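## Task

Take the 96-well plate out of plate nest N1 and get it into the blue bin marked GENERAL, one of three look-alike bins. At the end all three bins must be standing upright and the plate must stay in the bin without the gripper supporting it. Release the plate and pull the gripper away.

## Robot and tools

ROBOT. One arm with five joints and a two-finger gripper. Joints, base outward: waist, shoulder, elbow, wrist pitch, wrist roll. The wrist can only pitch toward or away from the base; it cannot lean sideways. The fingers project off to one side of the wrist flange. With the flange pointing straight down they are level, and wrist roll turns them about the vertical. In the gripper's own axes the fingers point along +x and close along y. The reported hand position is the spot between the finger pads, about 2 cm short of the tips.

FRAME. Every position and orientation is in the scene frame: origin on the table surface below the arm base, +z up, +y to the left when facing along +x. Positions are in metres; orientations are quaternions written w first (qw, qx, qy, qz). The base may sit slightly tilted, and the reported hand position can be off, more so when the arm reaches far.

ROW FORMAT. Anything that moves the robot uses one row of 8 numbers: x, y, z, qw, qx, qy, qz, opening. x, y, z, quaternion form an absolute target pose of the gripper in the scene frame, not an offset. opening runs from -1 (closed, yet the pads still sit 0.071 m apart) to +1 (fully open, 0.150 m).

TOOLS.
- execute_actions: argument actions is a list holding zero or one item. An empty list only returns the current state with camera pictures. An action item is {"rows": [...], "steps": n}: 1 to 15 rows, steps 7 to 15 (default 15), each step lasting 1/30 s; one row per step, and the final row is reused if steps outnumber rows. A wait item is {"steps": n} with n up to 300, measured from the previous result, so your thinking time uses some of it. Optional pictures: true adds images. A call is rejected, sending nothing, when the target lies more than 0.6 m from the last reported position along any gripper axis.
- move: target is one 8-number row (absolute pose plus opening); speed is in m/s, 0.002 to 0.5, default 0.25, and rotation is capped at twice that value in rad/s. It drives a straight path lasting 0.5 to 10 s; longer paths are cut off at 10 s before arrival. The opening is applied as the move begins. It ignores obstacles and the gripper may overshoot speed or drift off the line, notably near full reach. With the gripper tilted, keeping orientation on a straight line often fails. Its result adds a line starting with move: giving the outcome (done, off_target, moving, held, fault), any limits that acted (paced: pose clipped; held: some steps blocked, after which the arm can surge), and the distance left to target.
- wait: seconds, 0 to 10; the robot gets no new command.
- zoom_image: camera (cam_head_left, cam_head_right, cam_high, cam_low, cam_wrist) and region [x0, y0, x1, y1] in pixels from the top-left, at most 504 by 504. Image sizes: cam_wrist 616x616, the others 672x504.
- finished_scene: scene, 1 or 2. Ends that scene for good, reports whether the goal holds, and reveals the next scene's task.

HOW MOTION WORKS. Each step, the commanded pose is trimmed to lie within 70 mm and 16 degrees of where the gripper really is, then damped inverse kinematics chases it. So a distant target needs several calls; read the pose in each result and send the remainder. An action's result is captured 7 steps before it ends; those last steps run afterwards while you think. After the final step the arm only finishes reaching the last trimmed pose. The simulation keeps running while you compose replies. Joints change speed at up to 3.14 rad/s.

RESULT LINES. The state gives end_effector_position, end_effector_quat_wxyz and linear and angular velocities. Joint positions and Joint velocities list the five joints in rad and rad/s, then the pad gap in m. Joint limits (rad): waist -6.283..6.283, shoulder -2.059..2.094, elbow -3.927..0.192, wrist pitch -1.693..3.142, wrist roll -6.283..6.283. grip_measured is the actual opening on the command scale, possibly biased by up to 0.025 for the whole scene. Hand target shows the pose now being chased (only when no steps remain pending). pose unreachable and HELD mark steps the clearance check altered or blocked; the base's mounting block counts as arm. MOTOR HOT appears from 65 C; at 80 C an OVER-TEMPERATURE FAULT brakes the arm until it cools, so do not hold a load idle for long.

GRIPPING. To keep hold, command an opening roughly 0.04 or more under grip_measured. Pads push with about 20 N each; snapping shut quickly can squeeze harder, sometimes forcing the fingers open.

CAUTIONS. Joint load limits (N m): waist 44, shoulder 44, elbow 26.4, wrist pitch 17.6, wrist roll 17.6, counting the held object. Reaching one causes a torque fault: the arm backs off, freezes 10 s and drops the rest of the call. Fast contacts hit harder, and aiming well beyond a contact point presses harder, so approach slowly and aim near surfaces. Do not tip any bin or push anything off the table. Occasionally a brief disturbance may pull the held plate or nudge loose items. Release only when the whole plate is inside the right bin, then move the gripper clear.

Each tool is called after "Request:" by a JSON object that holds its "api" and its "payload", one argument or row to a line.

## Session

Request:
{"api": "execute_actions", "payload": {
  "actions": []
}}

Scene clock: 0.00 s of 8400.00 s.
end_effector_position=(+0.2311, -0.0902, +0.1377) grip_measured=+1.00 end_effector_quat_wxyz=(+0.847, -0.092, +0.079, -0.517) end_effector_velocity=(+0.000, -0.000, +0.000) end_effector_angular_velocity=(-0.000, -0.000, -0.001)
Joint positions: [ 0.26   0.012 -0.002  0.235  1.342  0.15 ]
Joint velocities: [-0.001  0.    -0.    -0.     0.001  0.   ]
Hand target: +0.231, -0.090, +0.138; +0.847, -0.092, +0.079, -0.517

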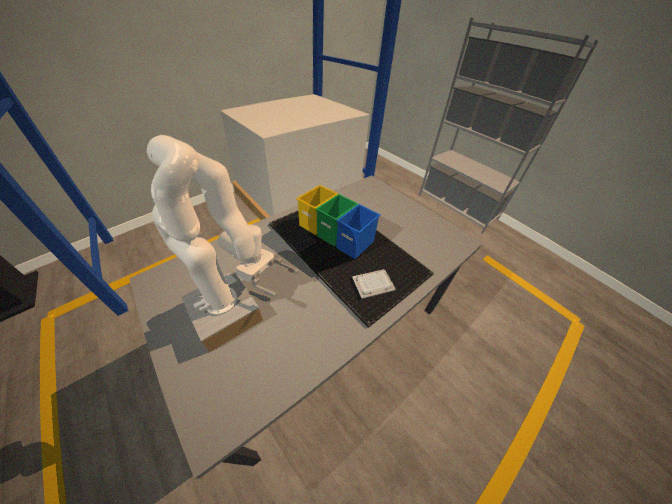

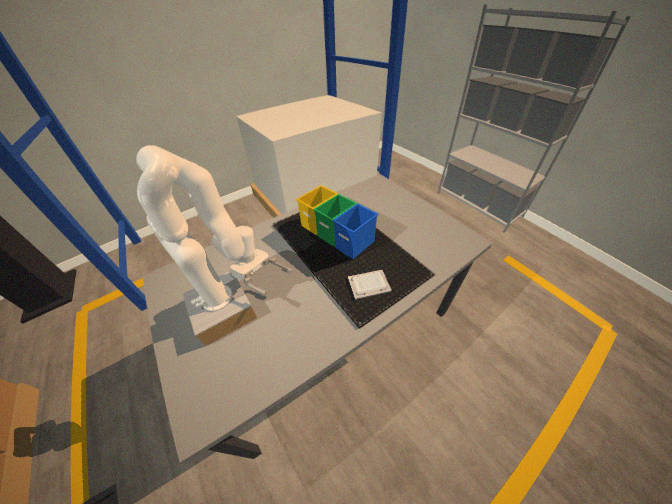

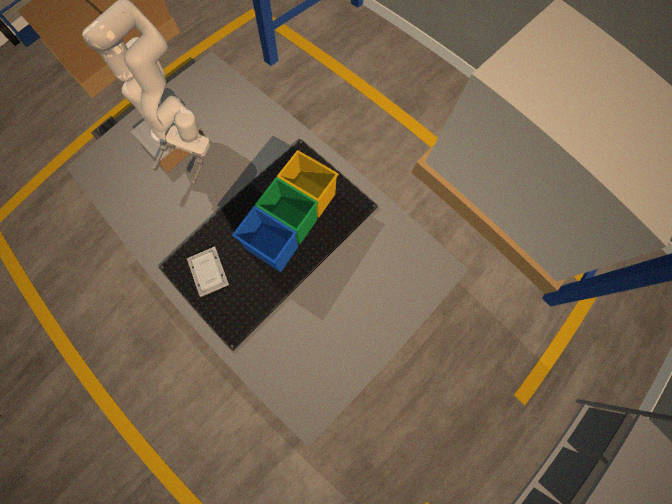

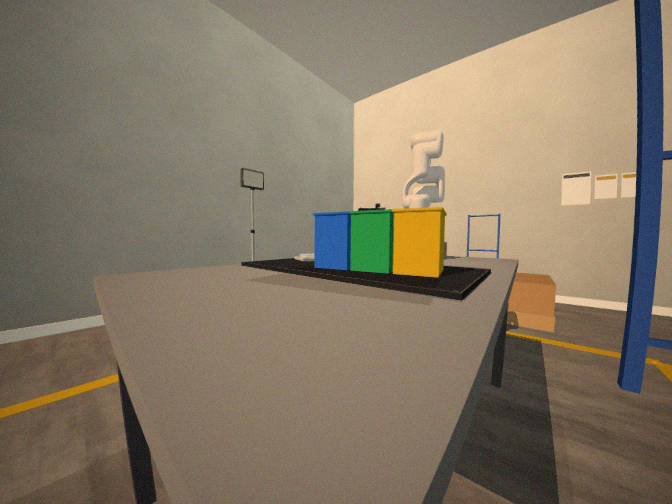

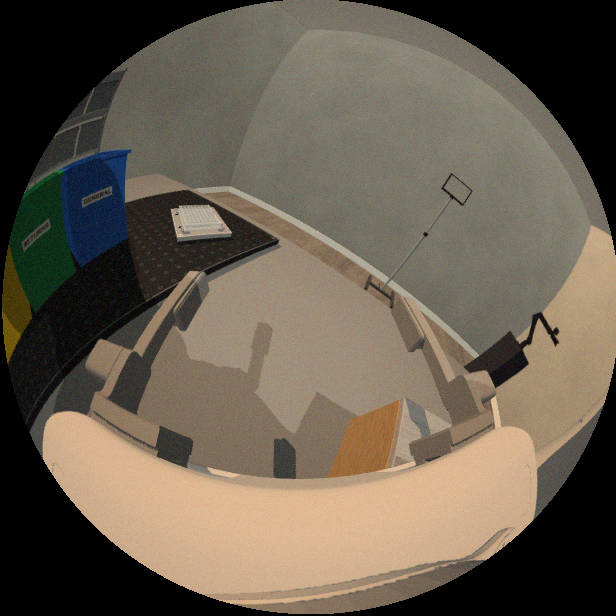

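Request:
{"api": "move", "payload": {
  "target": [0.25,-0.2,0.2,0.966,0,0,-0.259,1]
}}

Scene clock: 3.63 s of 8400.00 s.
end_effector_position=(+0.2498, -0.2006, +0.2005) grip_measured=+1.00 end_effector_quat_wxyz=(+0.966, -0.003, +0.002, -0.259) end_effector_velocity=(+0.000, -0.001, +0.000) end_effector_angular_velocity=(-0.001, -0.001, +0.006)
Joint positions: [-0.797 -0.513  0.145  0.383 -0.286  0.15 ]
Joint velocities: [-0.007  0.005 -0.003 -0.004 -0.012  0.   ]
Hand target: +0.250, -0.201, +0.200; +0.966, -0.003, +0.002, -0.259
Off the commanded pose: 0.001 m, 0 deg.
Kept back: nothing.
move: done; limits=paced,held; held on 11 of 96 steps
pose unreachable: on one or more control steps of this call an arm could not follow its commanded pose, so it was not sent that pose on those steps. It may still have moved: this result reports where it is.
cause: the commanded pose would bring two parts of the arm too close to each other (joints 2 (shoulder) and 3 (elbow) lie between them).

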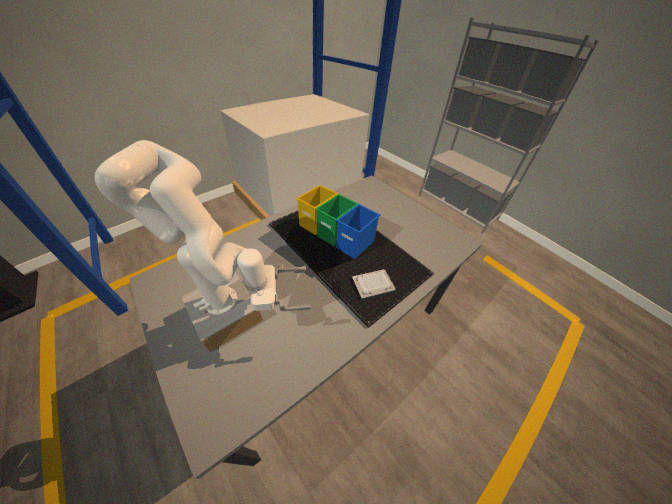

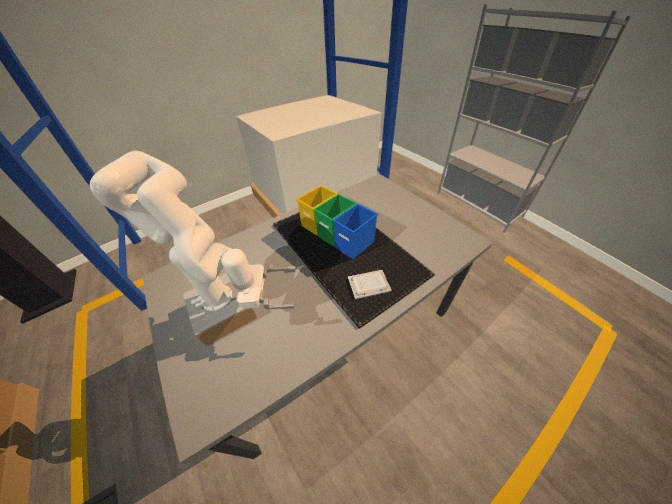

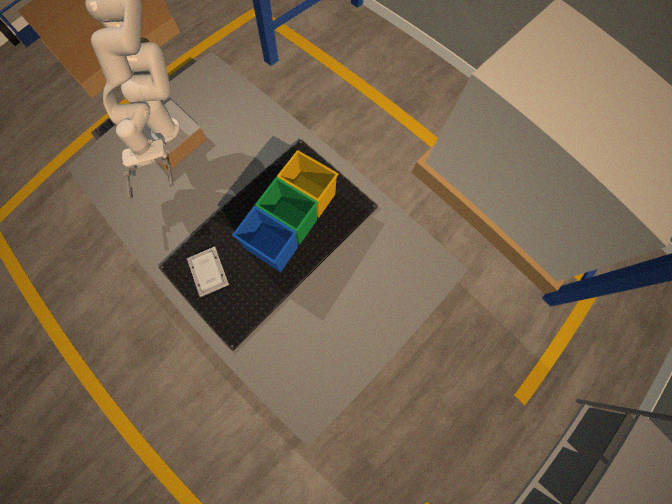

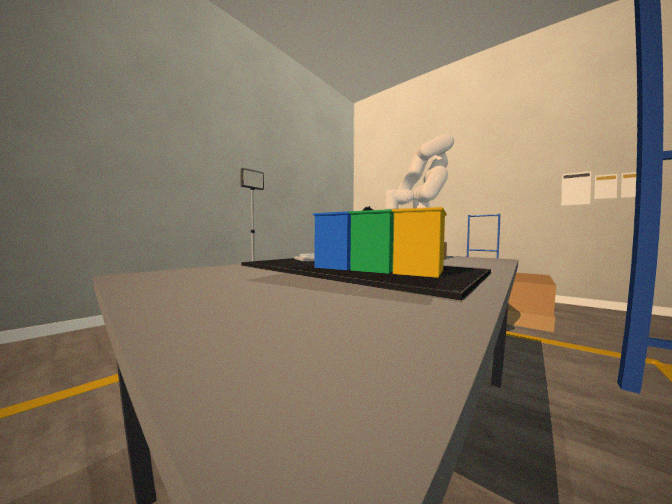

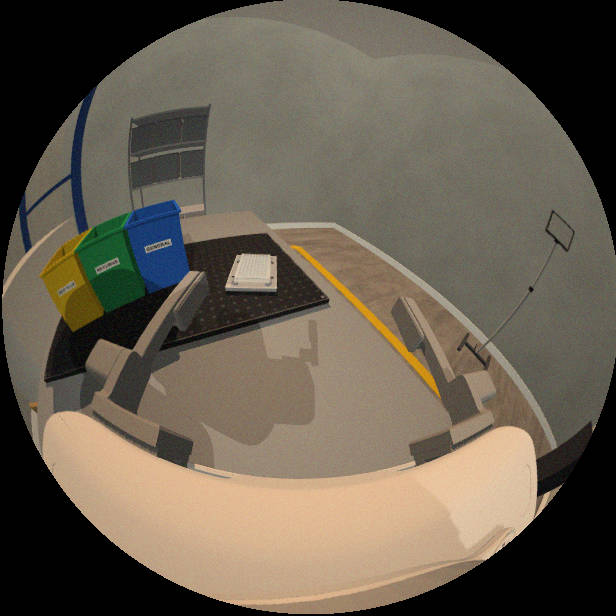

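Request:
{"api": "move", "payload": {
  "target": [0.41,-0.25,0.12,0.985,0,0,-0.174,1]
}}

Scene clock: 5.27 s of 8400.00 s.
end_effector_position=(+0.4100, -0.2495, +0.1196) grip_measured=+1.00 end_effector_quat_wxyz=(+0.985, -0.004, +0.002, -0.174) end_effector_velocity=(+0.002, +0.001, -0.001) end_effector_angular_velocity=(-0.000, -0.000, +0.004)
Joint positions: [-0.621  0.422 -0.478  0.068 -0.284  0.15 ]
Joint velocities: [ 0.003  0.006 -0.006 -0.    -0.001  0.   ]
Hand target: +0.410, -0.250, +0.119; +0.985, -0.004, +0.002, -0.174
Off the commanded pose: 0.001 m, 1 deg.
Kept back: nothing.
move: done

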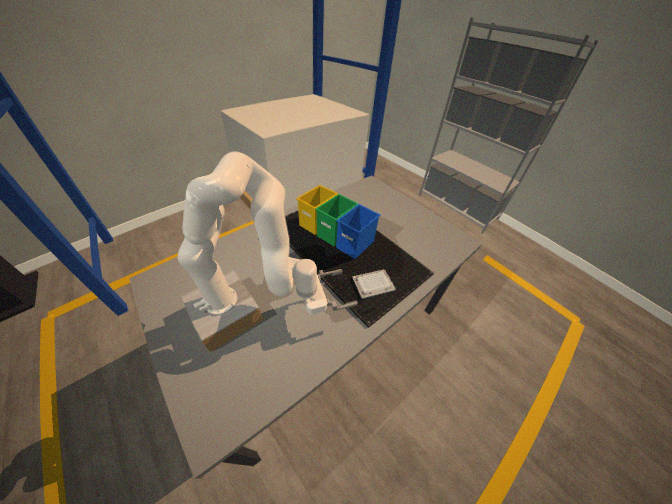

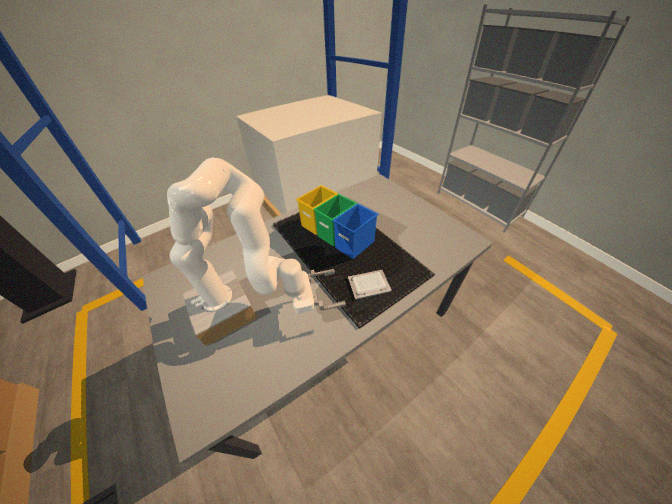

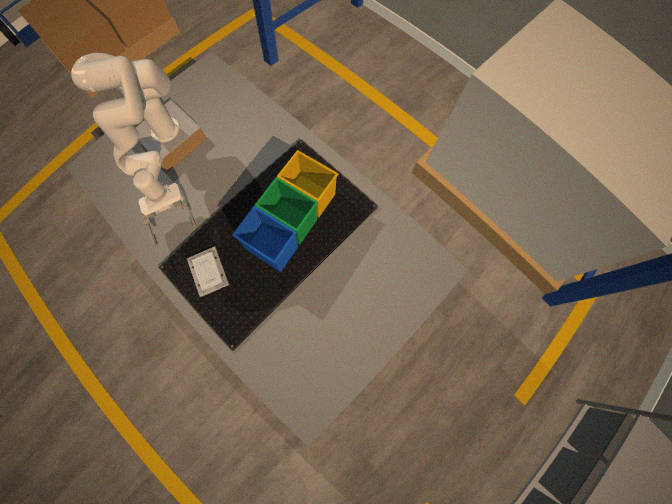

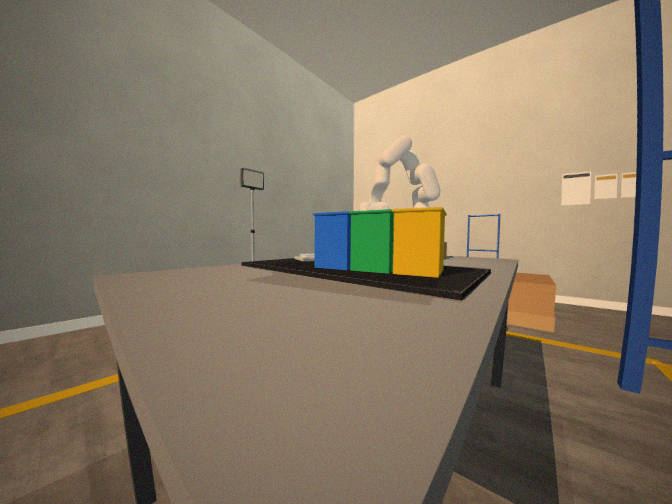

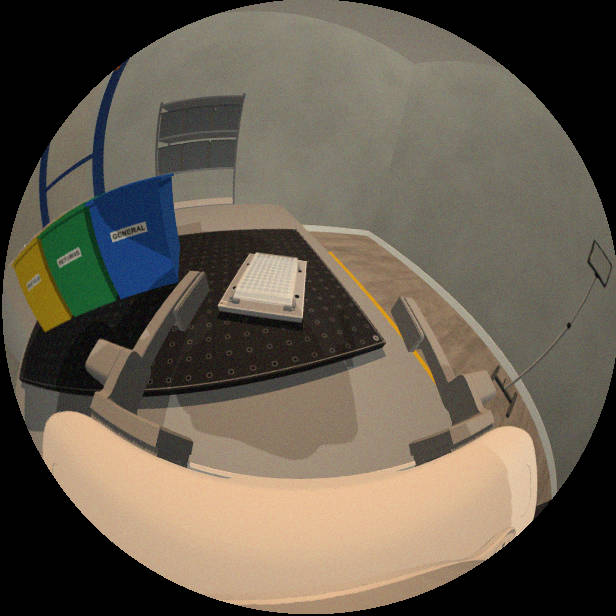

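Request:
{"api": "move", "payload": {
  "target": [0.52,-0.245,0.09,0.985,0,0,-0.174,1]
}}

Request:
{"api": "zoom_image", "payload": {
  "camera": "cam_high",
  "region": [100,150,350,340]
}}

Scene clock: 6.87 s of 8400.00 s.
end_effector_position=(+0.5197, -0.2447, +0.0900) grip_measured=+1.00 end_effector_quat_wxyz=(+0.985, -0.005, +0.002, -0.174) end_effector_velocity=(+0.002, -0.000, -0.000) end_effector_angular_velocity=(-0.001, -0.001, +0.001)
Joint positions: [-0.458  0.655 -0.832  0.188 -0.121  0.15 ]
Joint velocities: [ 0.001  0.004 -0.008  0.002  0.001  0.   ]
Hand target: +0.520, -0.245, +0.090; +0.985, -0.005, +0.002, -0.174
Off the commanded pose: 0.000 m, 1 deg.
Kept back: nothing.
move: done

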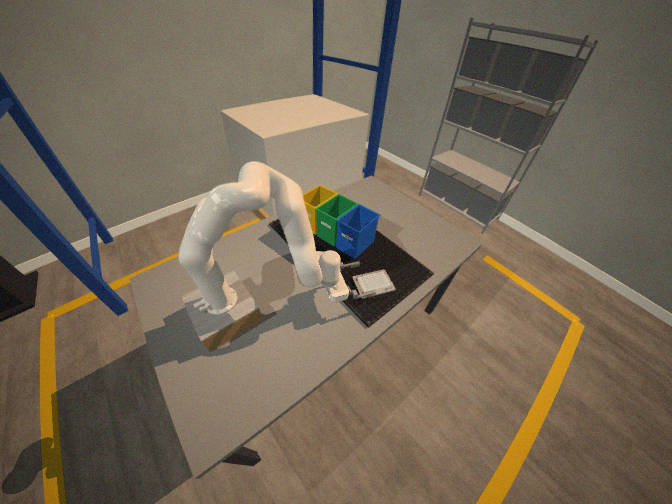

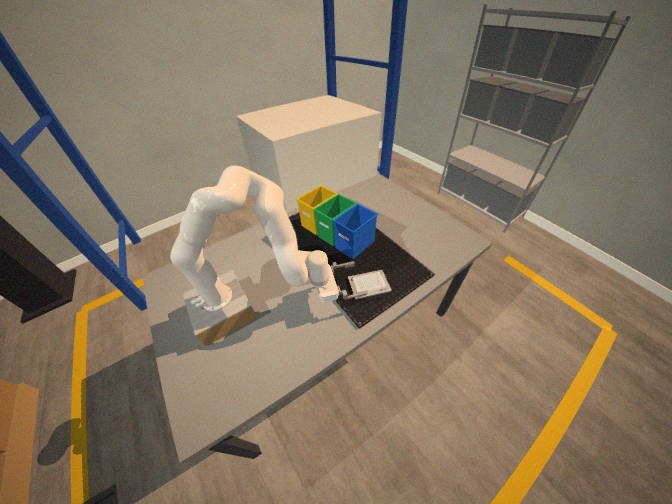

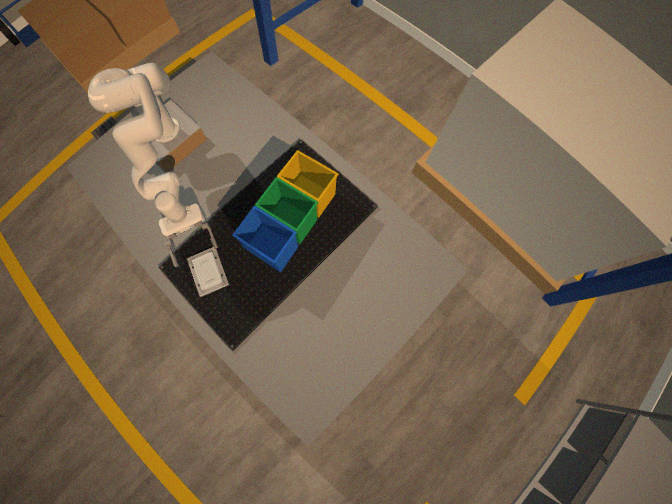

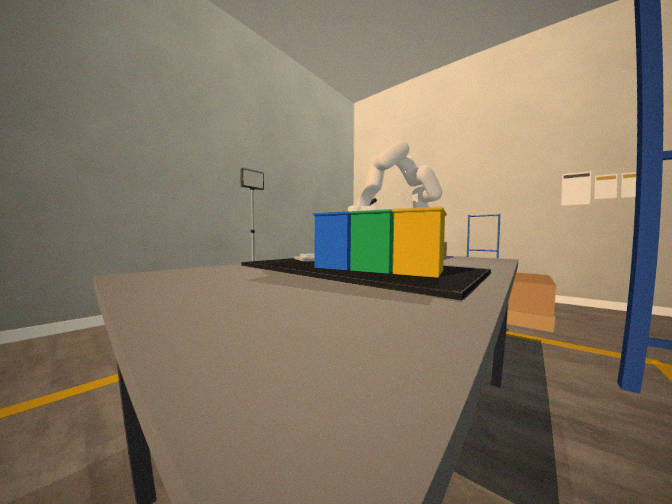

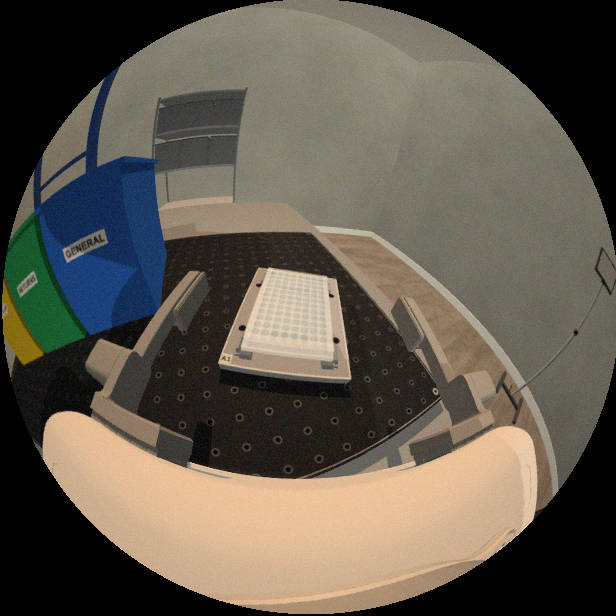

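Region (100, 150, 350, 340) of cam_high's 672x504 image, scaled by 2.016, with more detail than that image has; it fills the top 383 rows of this view, and the rest is white.

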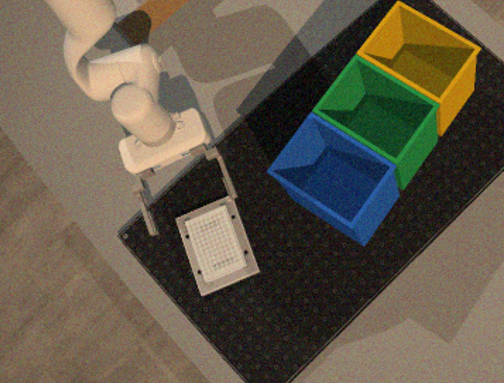

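Request:
{"api": "move", "payload": {
  "target": [0.618,-0.268,0.07,0.985,0,0,-0.174,1],
  "speed": 0.1
}}

Request:
{"api": "zoom_image", "payload": {
  "camera": "cam_high",
  "region": [100,150,350,340]
}}

Request:
{"api": "zoom_image", "payload": {
  "camera": "cam_head_left",
  "region": [280,200,440,320]
}}

Scene clock: 9.97 s of 8400.00 s.
end_effector_position=(+0.6177, -0.2677, +0.0700) grip_measured=+1.00 end_effector_quat_wxyz=(+0.985, -0.006, +0.001, -0.174) end_effector_velocity=(+0.002, -0.000, +0.000) end_effector_angular_velocity=(-0.000, -0.001, +0.001)
Joint positions: [-0.412  0.882 -1.254  0.383 -0.075  0.15 ]
Joint velocities: [ 0.001  0.003 -0.007  0.003 -0.     0.   ]
Hand target: +0.618, -0.268, +0.070; +0.985, -0.006, +0.001, -0.174
Off the commanded pose: 0.000 m, 1 deg.
Kept back: nothing.
move: done

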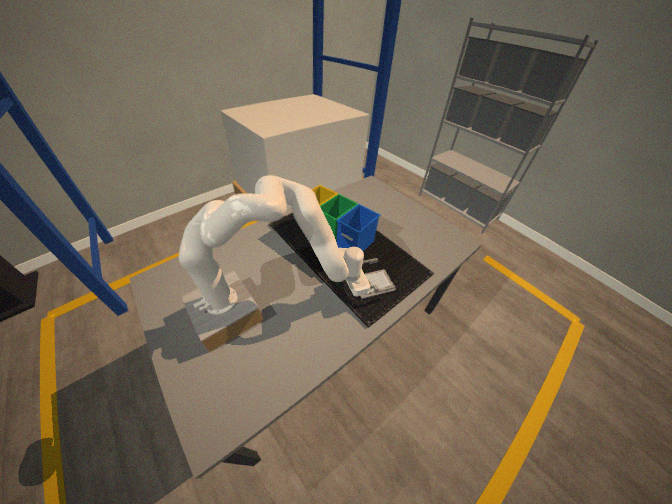

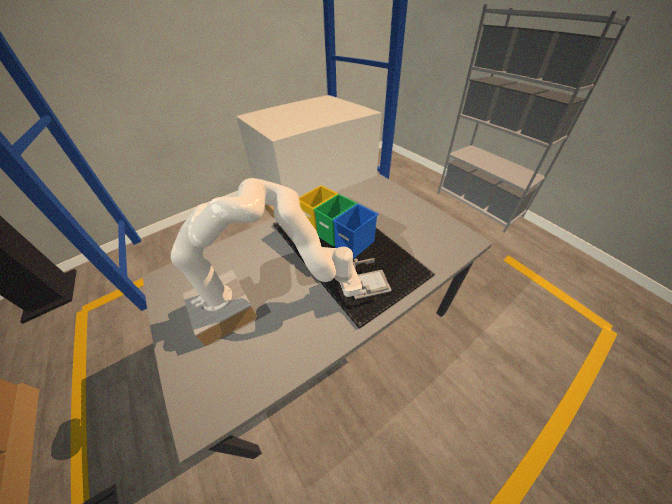

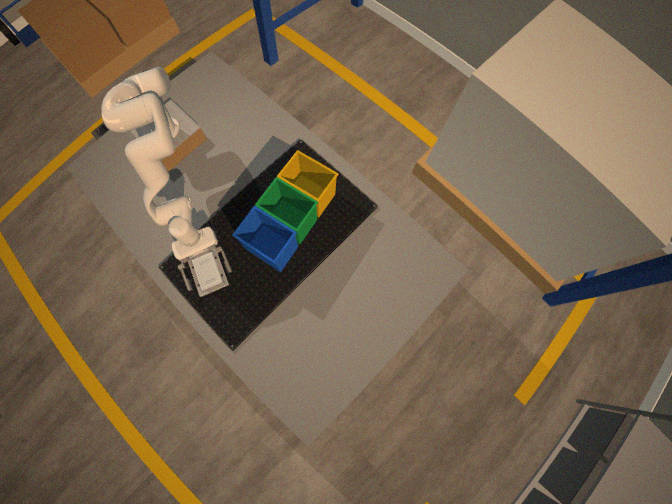

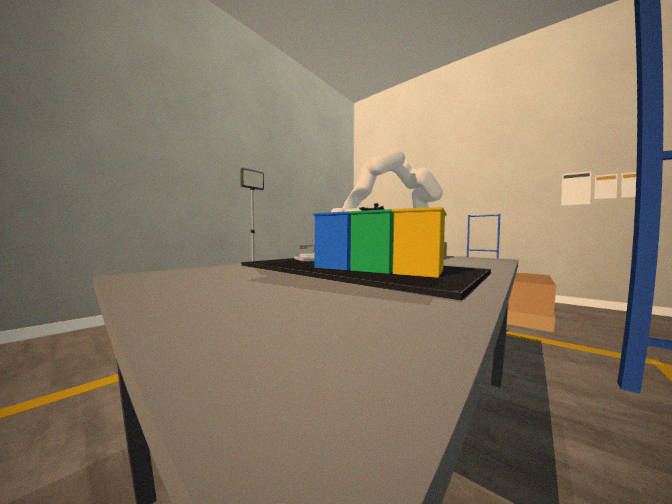

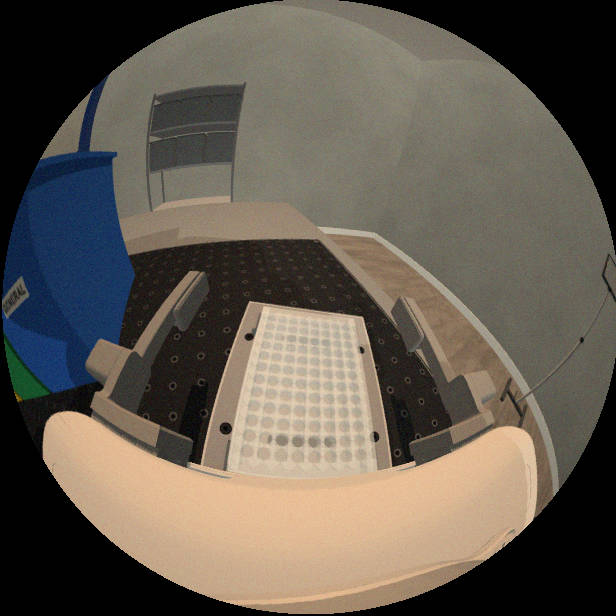

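Region (100, 150, 350, 340) of cam_high's 672x504 image, scaled by 2.016, with more detail than that image has; it fills the top 383 rows of this view, and the rest is white.

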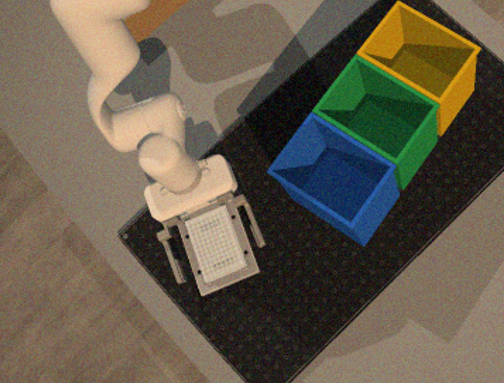

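Region (280, 200, 440, 320) of cam_head_left's 672x504 image, scaled by 3.150, with more detail than that image has; it fills the top 378 rows of this view, and the rest is white.

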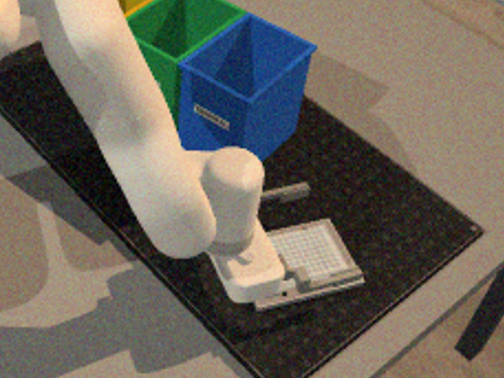

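Request:
{"api": "move", "payload": {
  "target": [0.59,-0.258,0.045,0.985,0,0,-0.174,1],
  "speed": 0.05
}}

Request:
{"api": "zoom_image", "payload": {
  "camera": "cam_head_left",
  "region": [300,230,420,320]
}}

Request:
{"api": "zoom_image", "payload": {
  "camera": "cam_low",
  "region": [260,220,340,280]
}}

Scene clock: 11.47 s of 8400.00 s.
end_effector_position=(+0.5902, -0.2582, +0.0453) grip_measured=+1.00 end_effector_quat_wxyz=(+0.985, -0.006, +0.001, -0.174) end_effector_velocity=(+0.000, -0.000, +0.001) end_effector_angular_velocity=(-0.002, -0.004, -0.000)
Joint positions: [-0.417  0.903 -1.168  0.276 -0.08   0.15 ]
Joint velocities: [-0.    -0.001  0.002 -0.006  0.     0.   ]
Hand target: +0.590, -0.258, +0.045; +0.985, -0.006, +0.001, -0.174
Off the commanded pose: 0.000 m, 1 deg.
Kept back: nothing.
move: done

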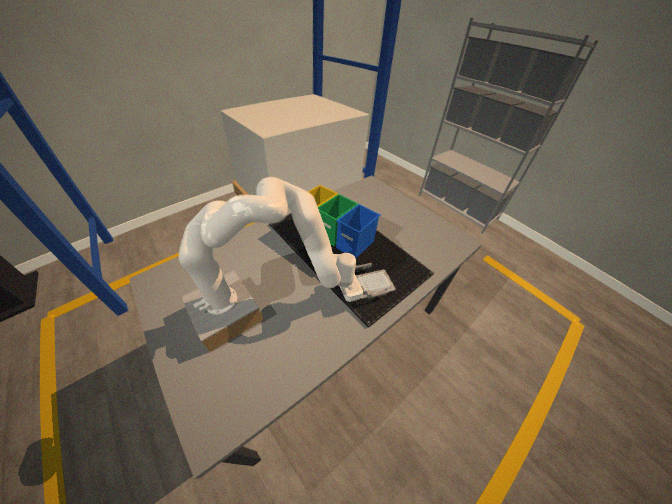

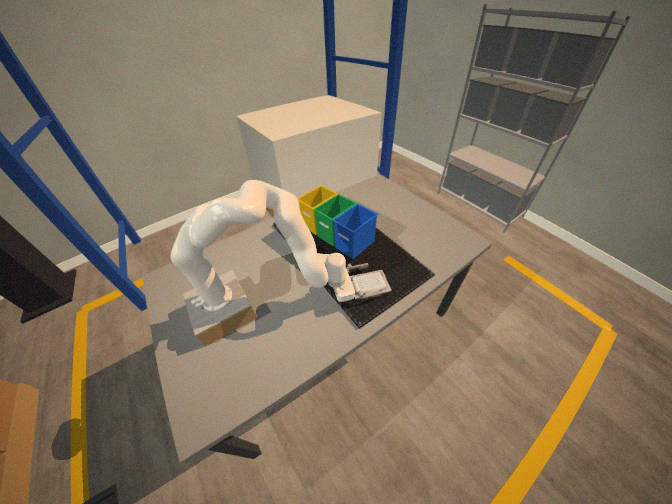

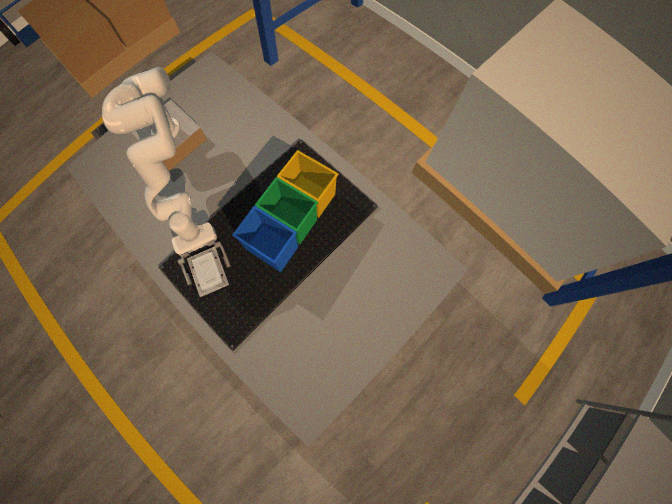

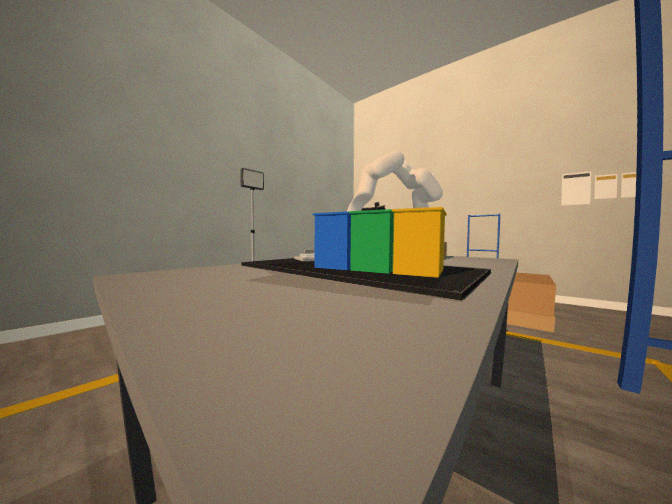

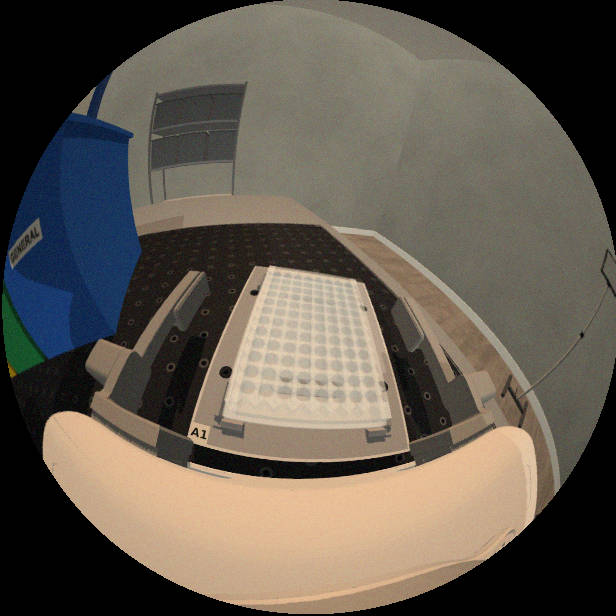

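Region (300, 230, 420, 320) of cam_head_left's 672x504 image, scaled by 4.200, with more detail than that image has; it fills the top 378 rows of this view, and the rest is white.

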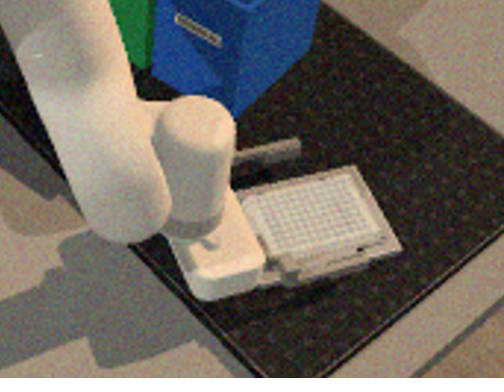

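Region (260, 220, 340, 280) of cam_low's 672x504 image, scaled by 6.300, with more detail than that image has; it fills the top 378 rows of this view, and the rest is white.

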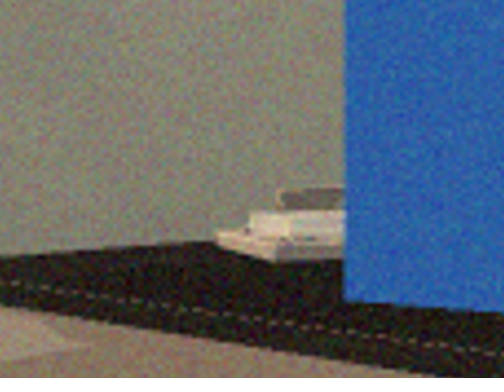

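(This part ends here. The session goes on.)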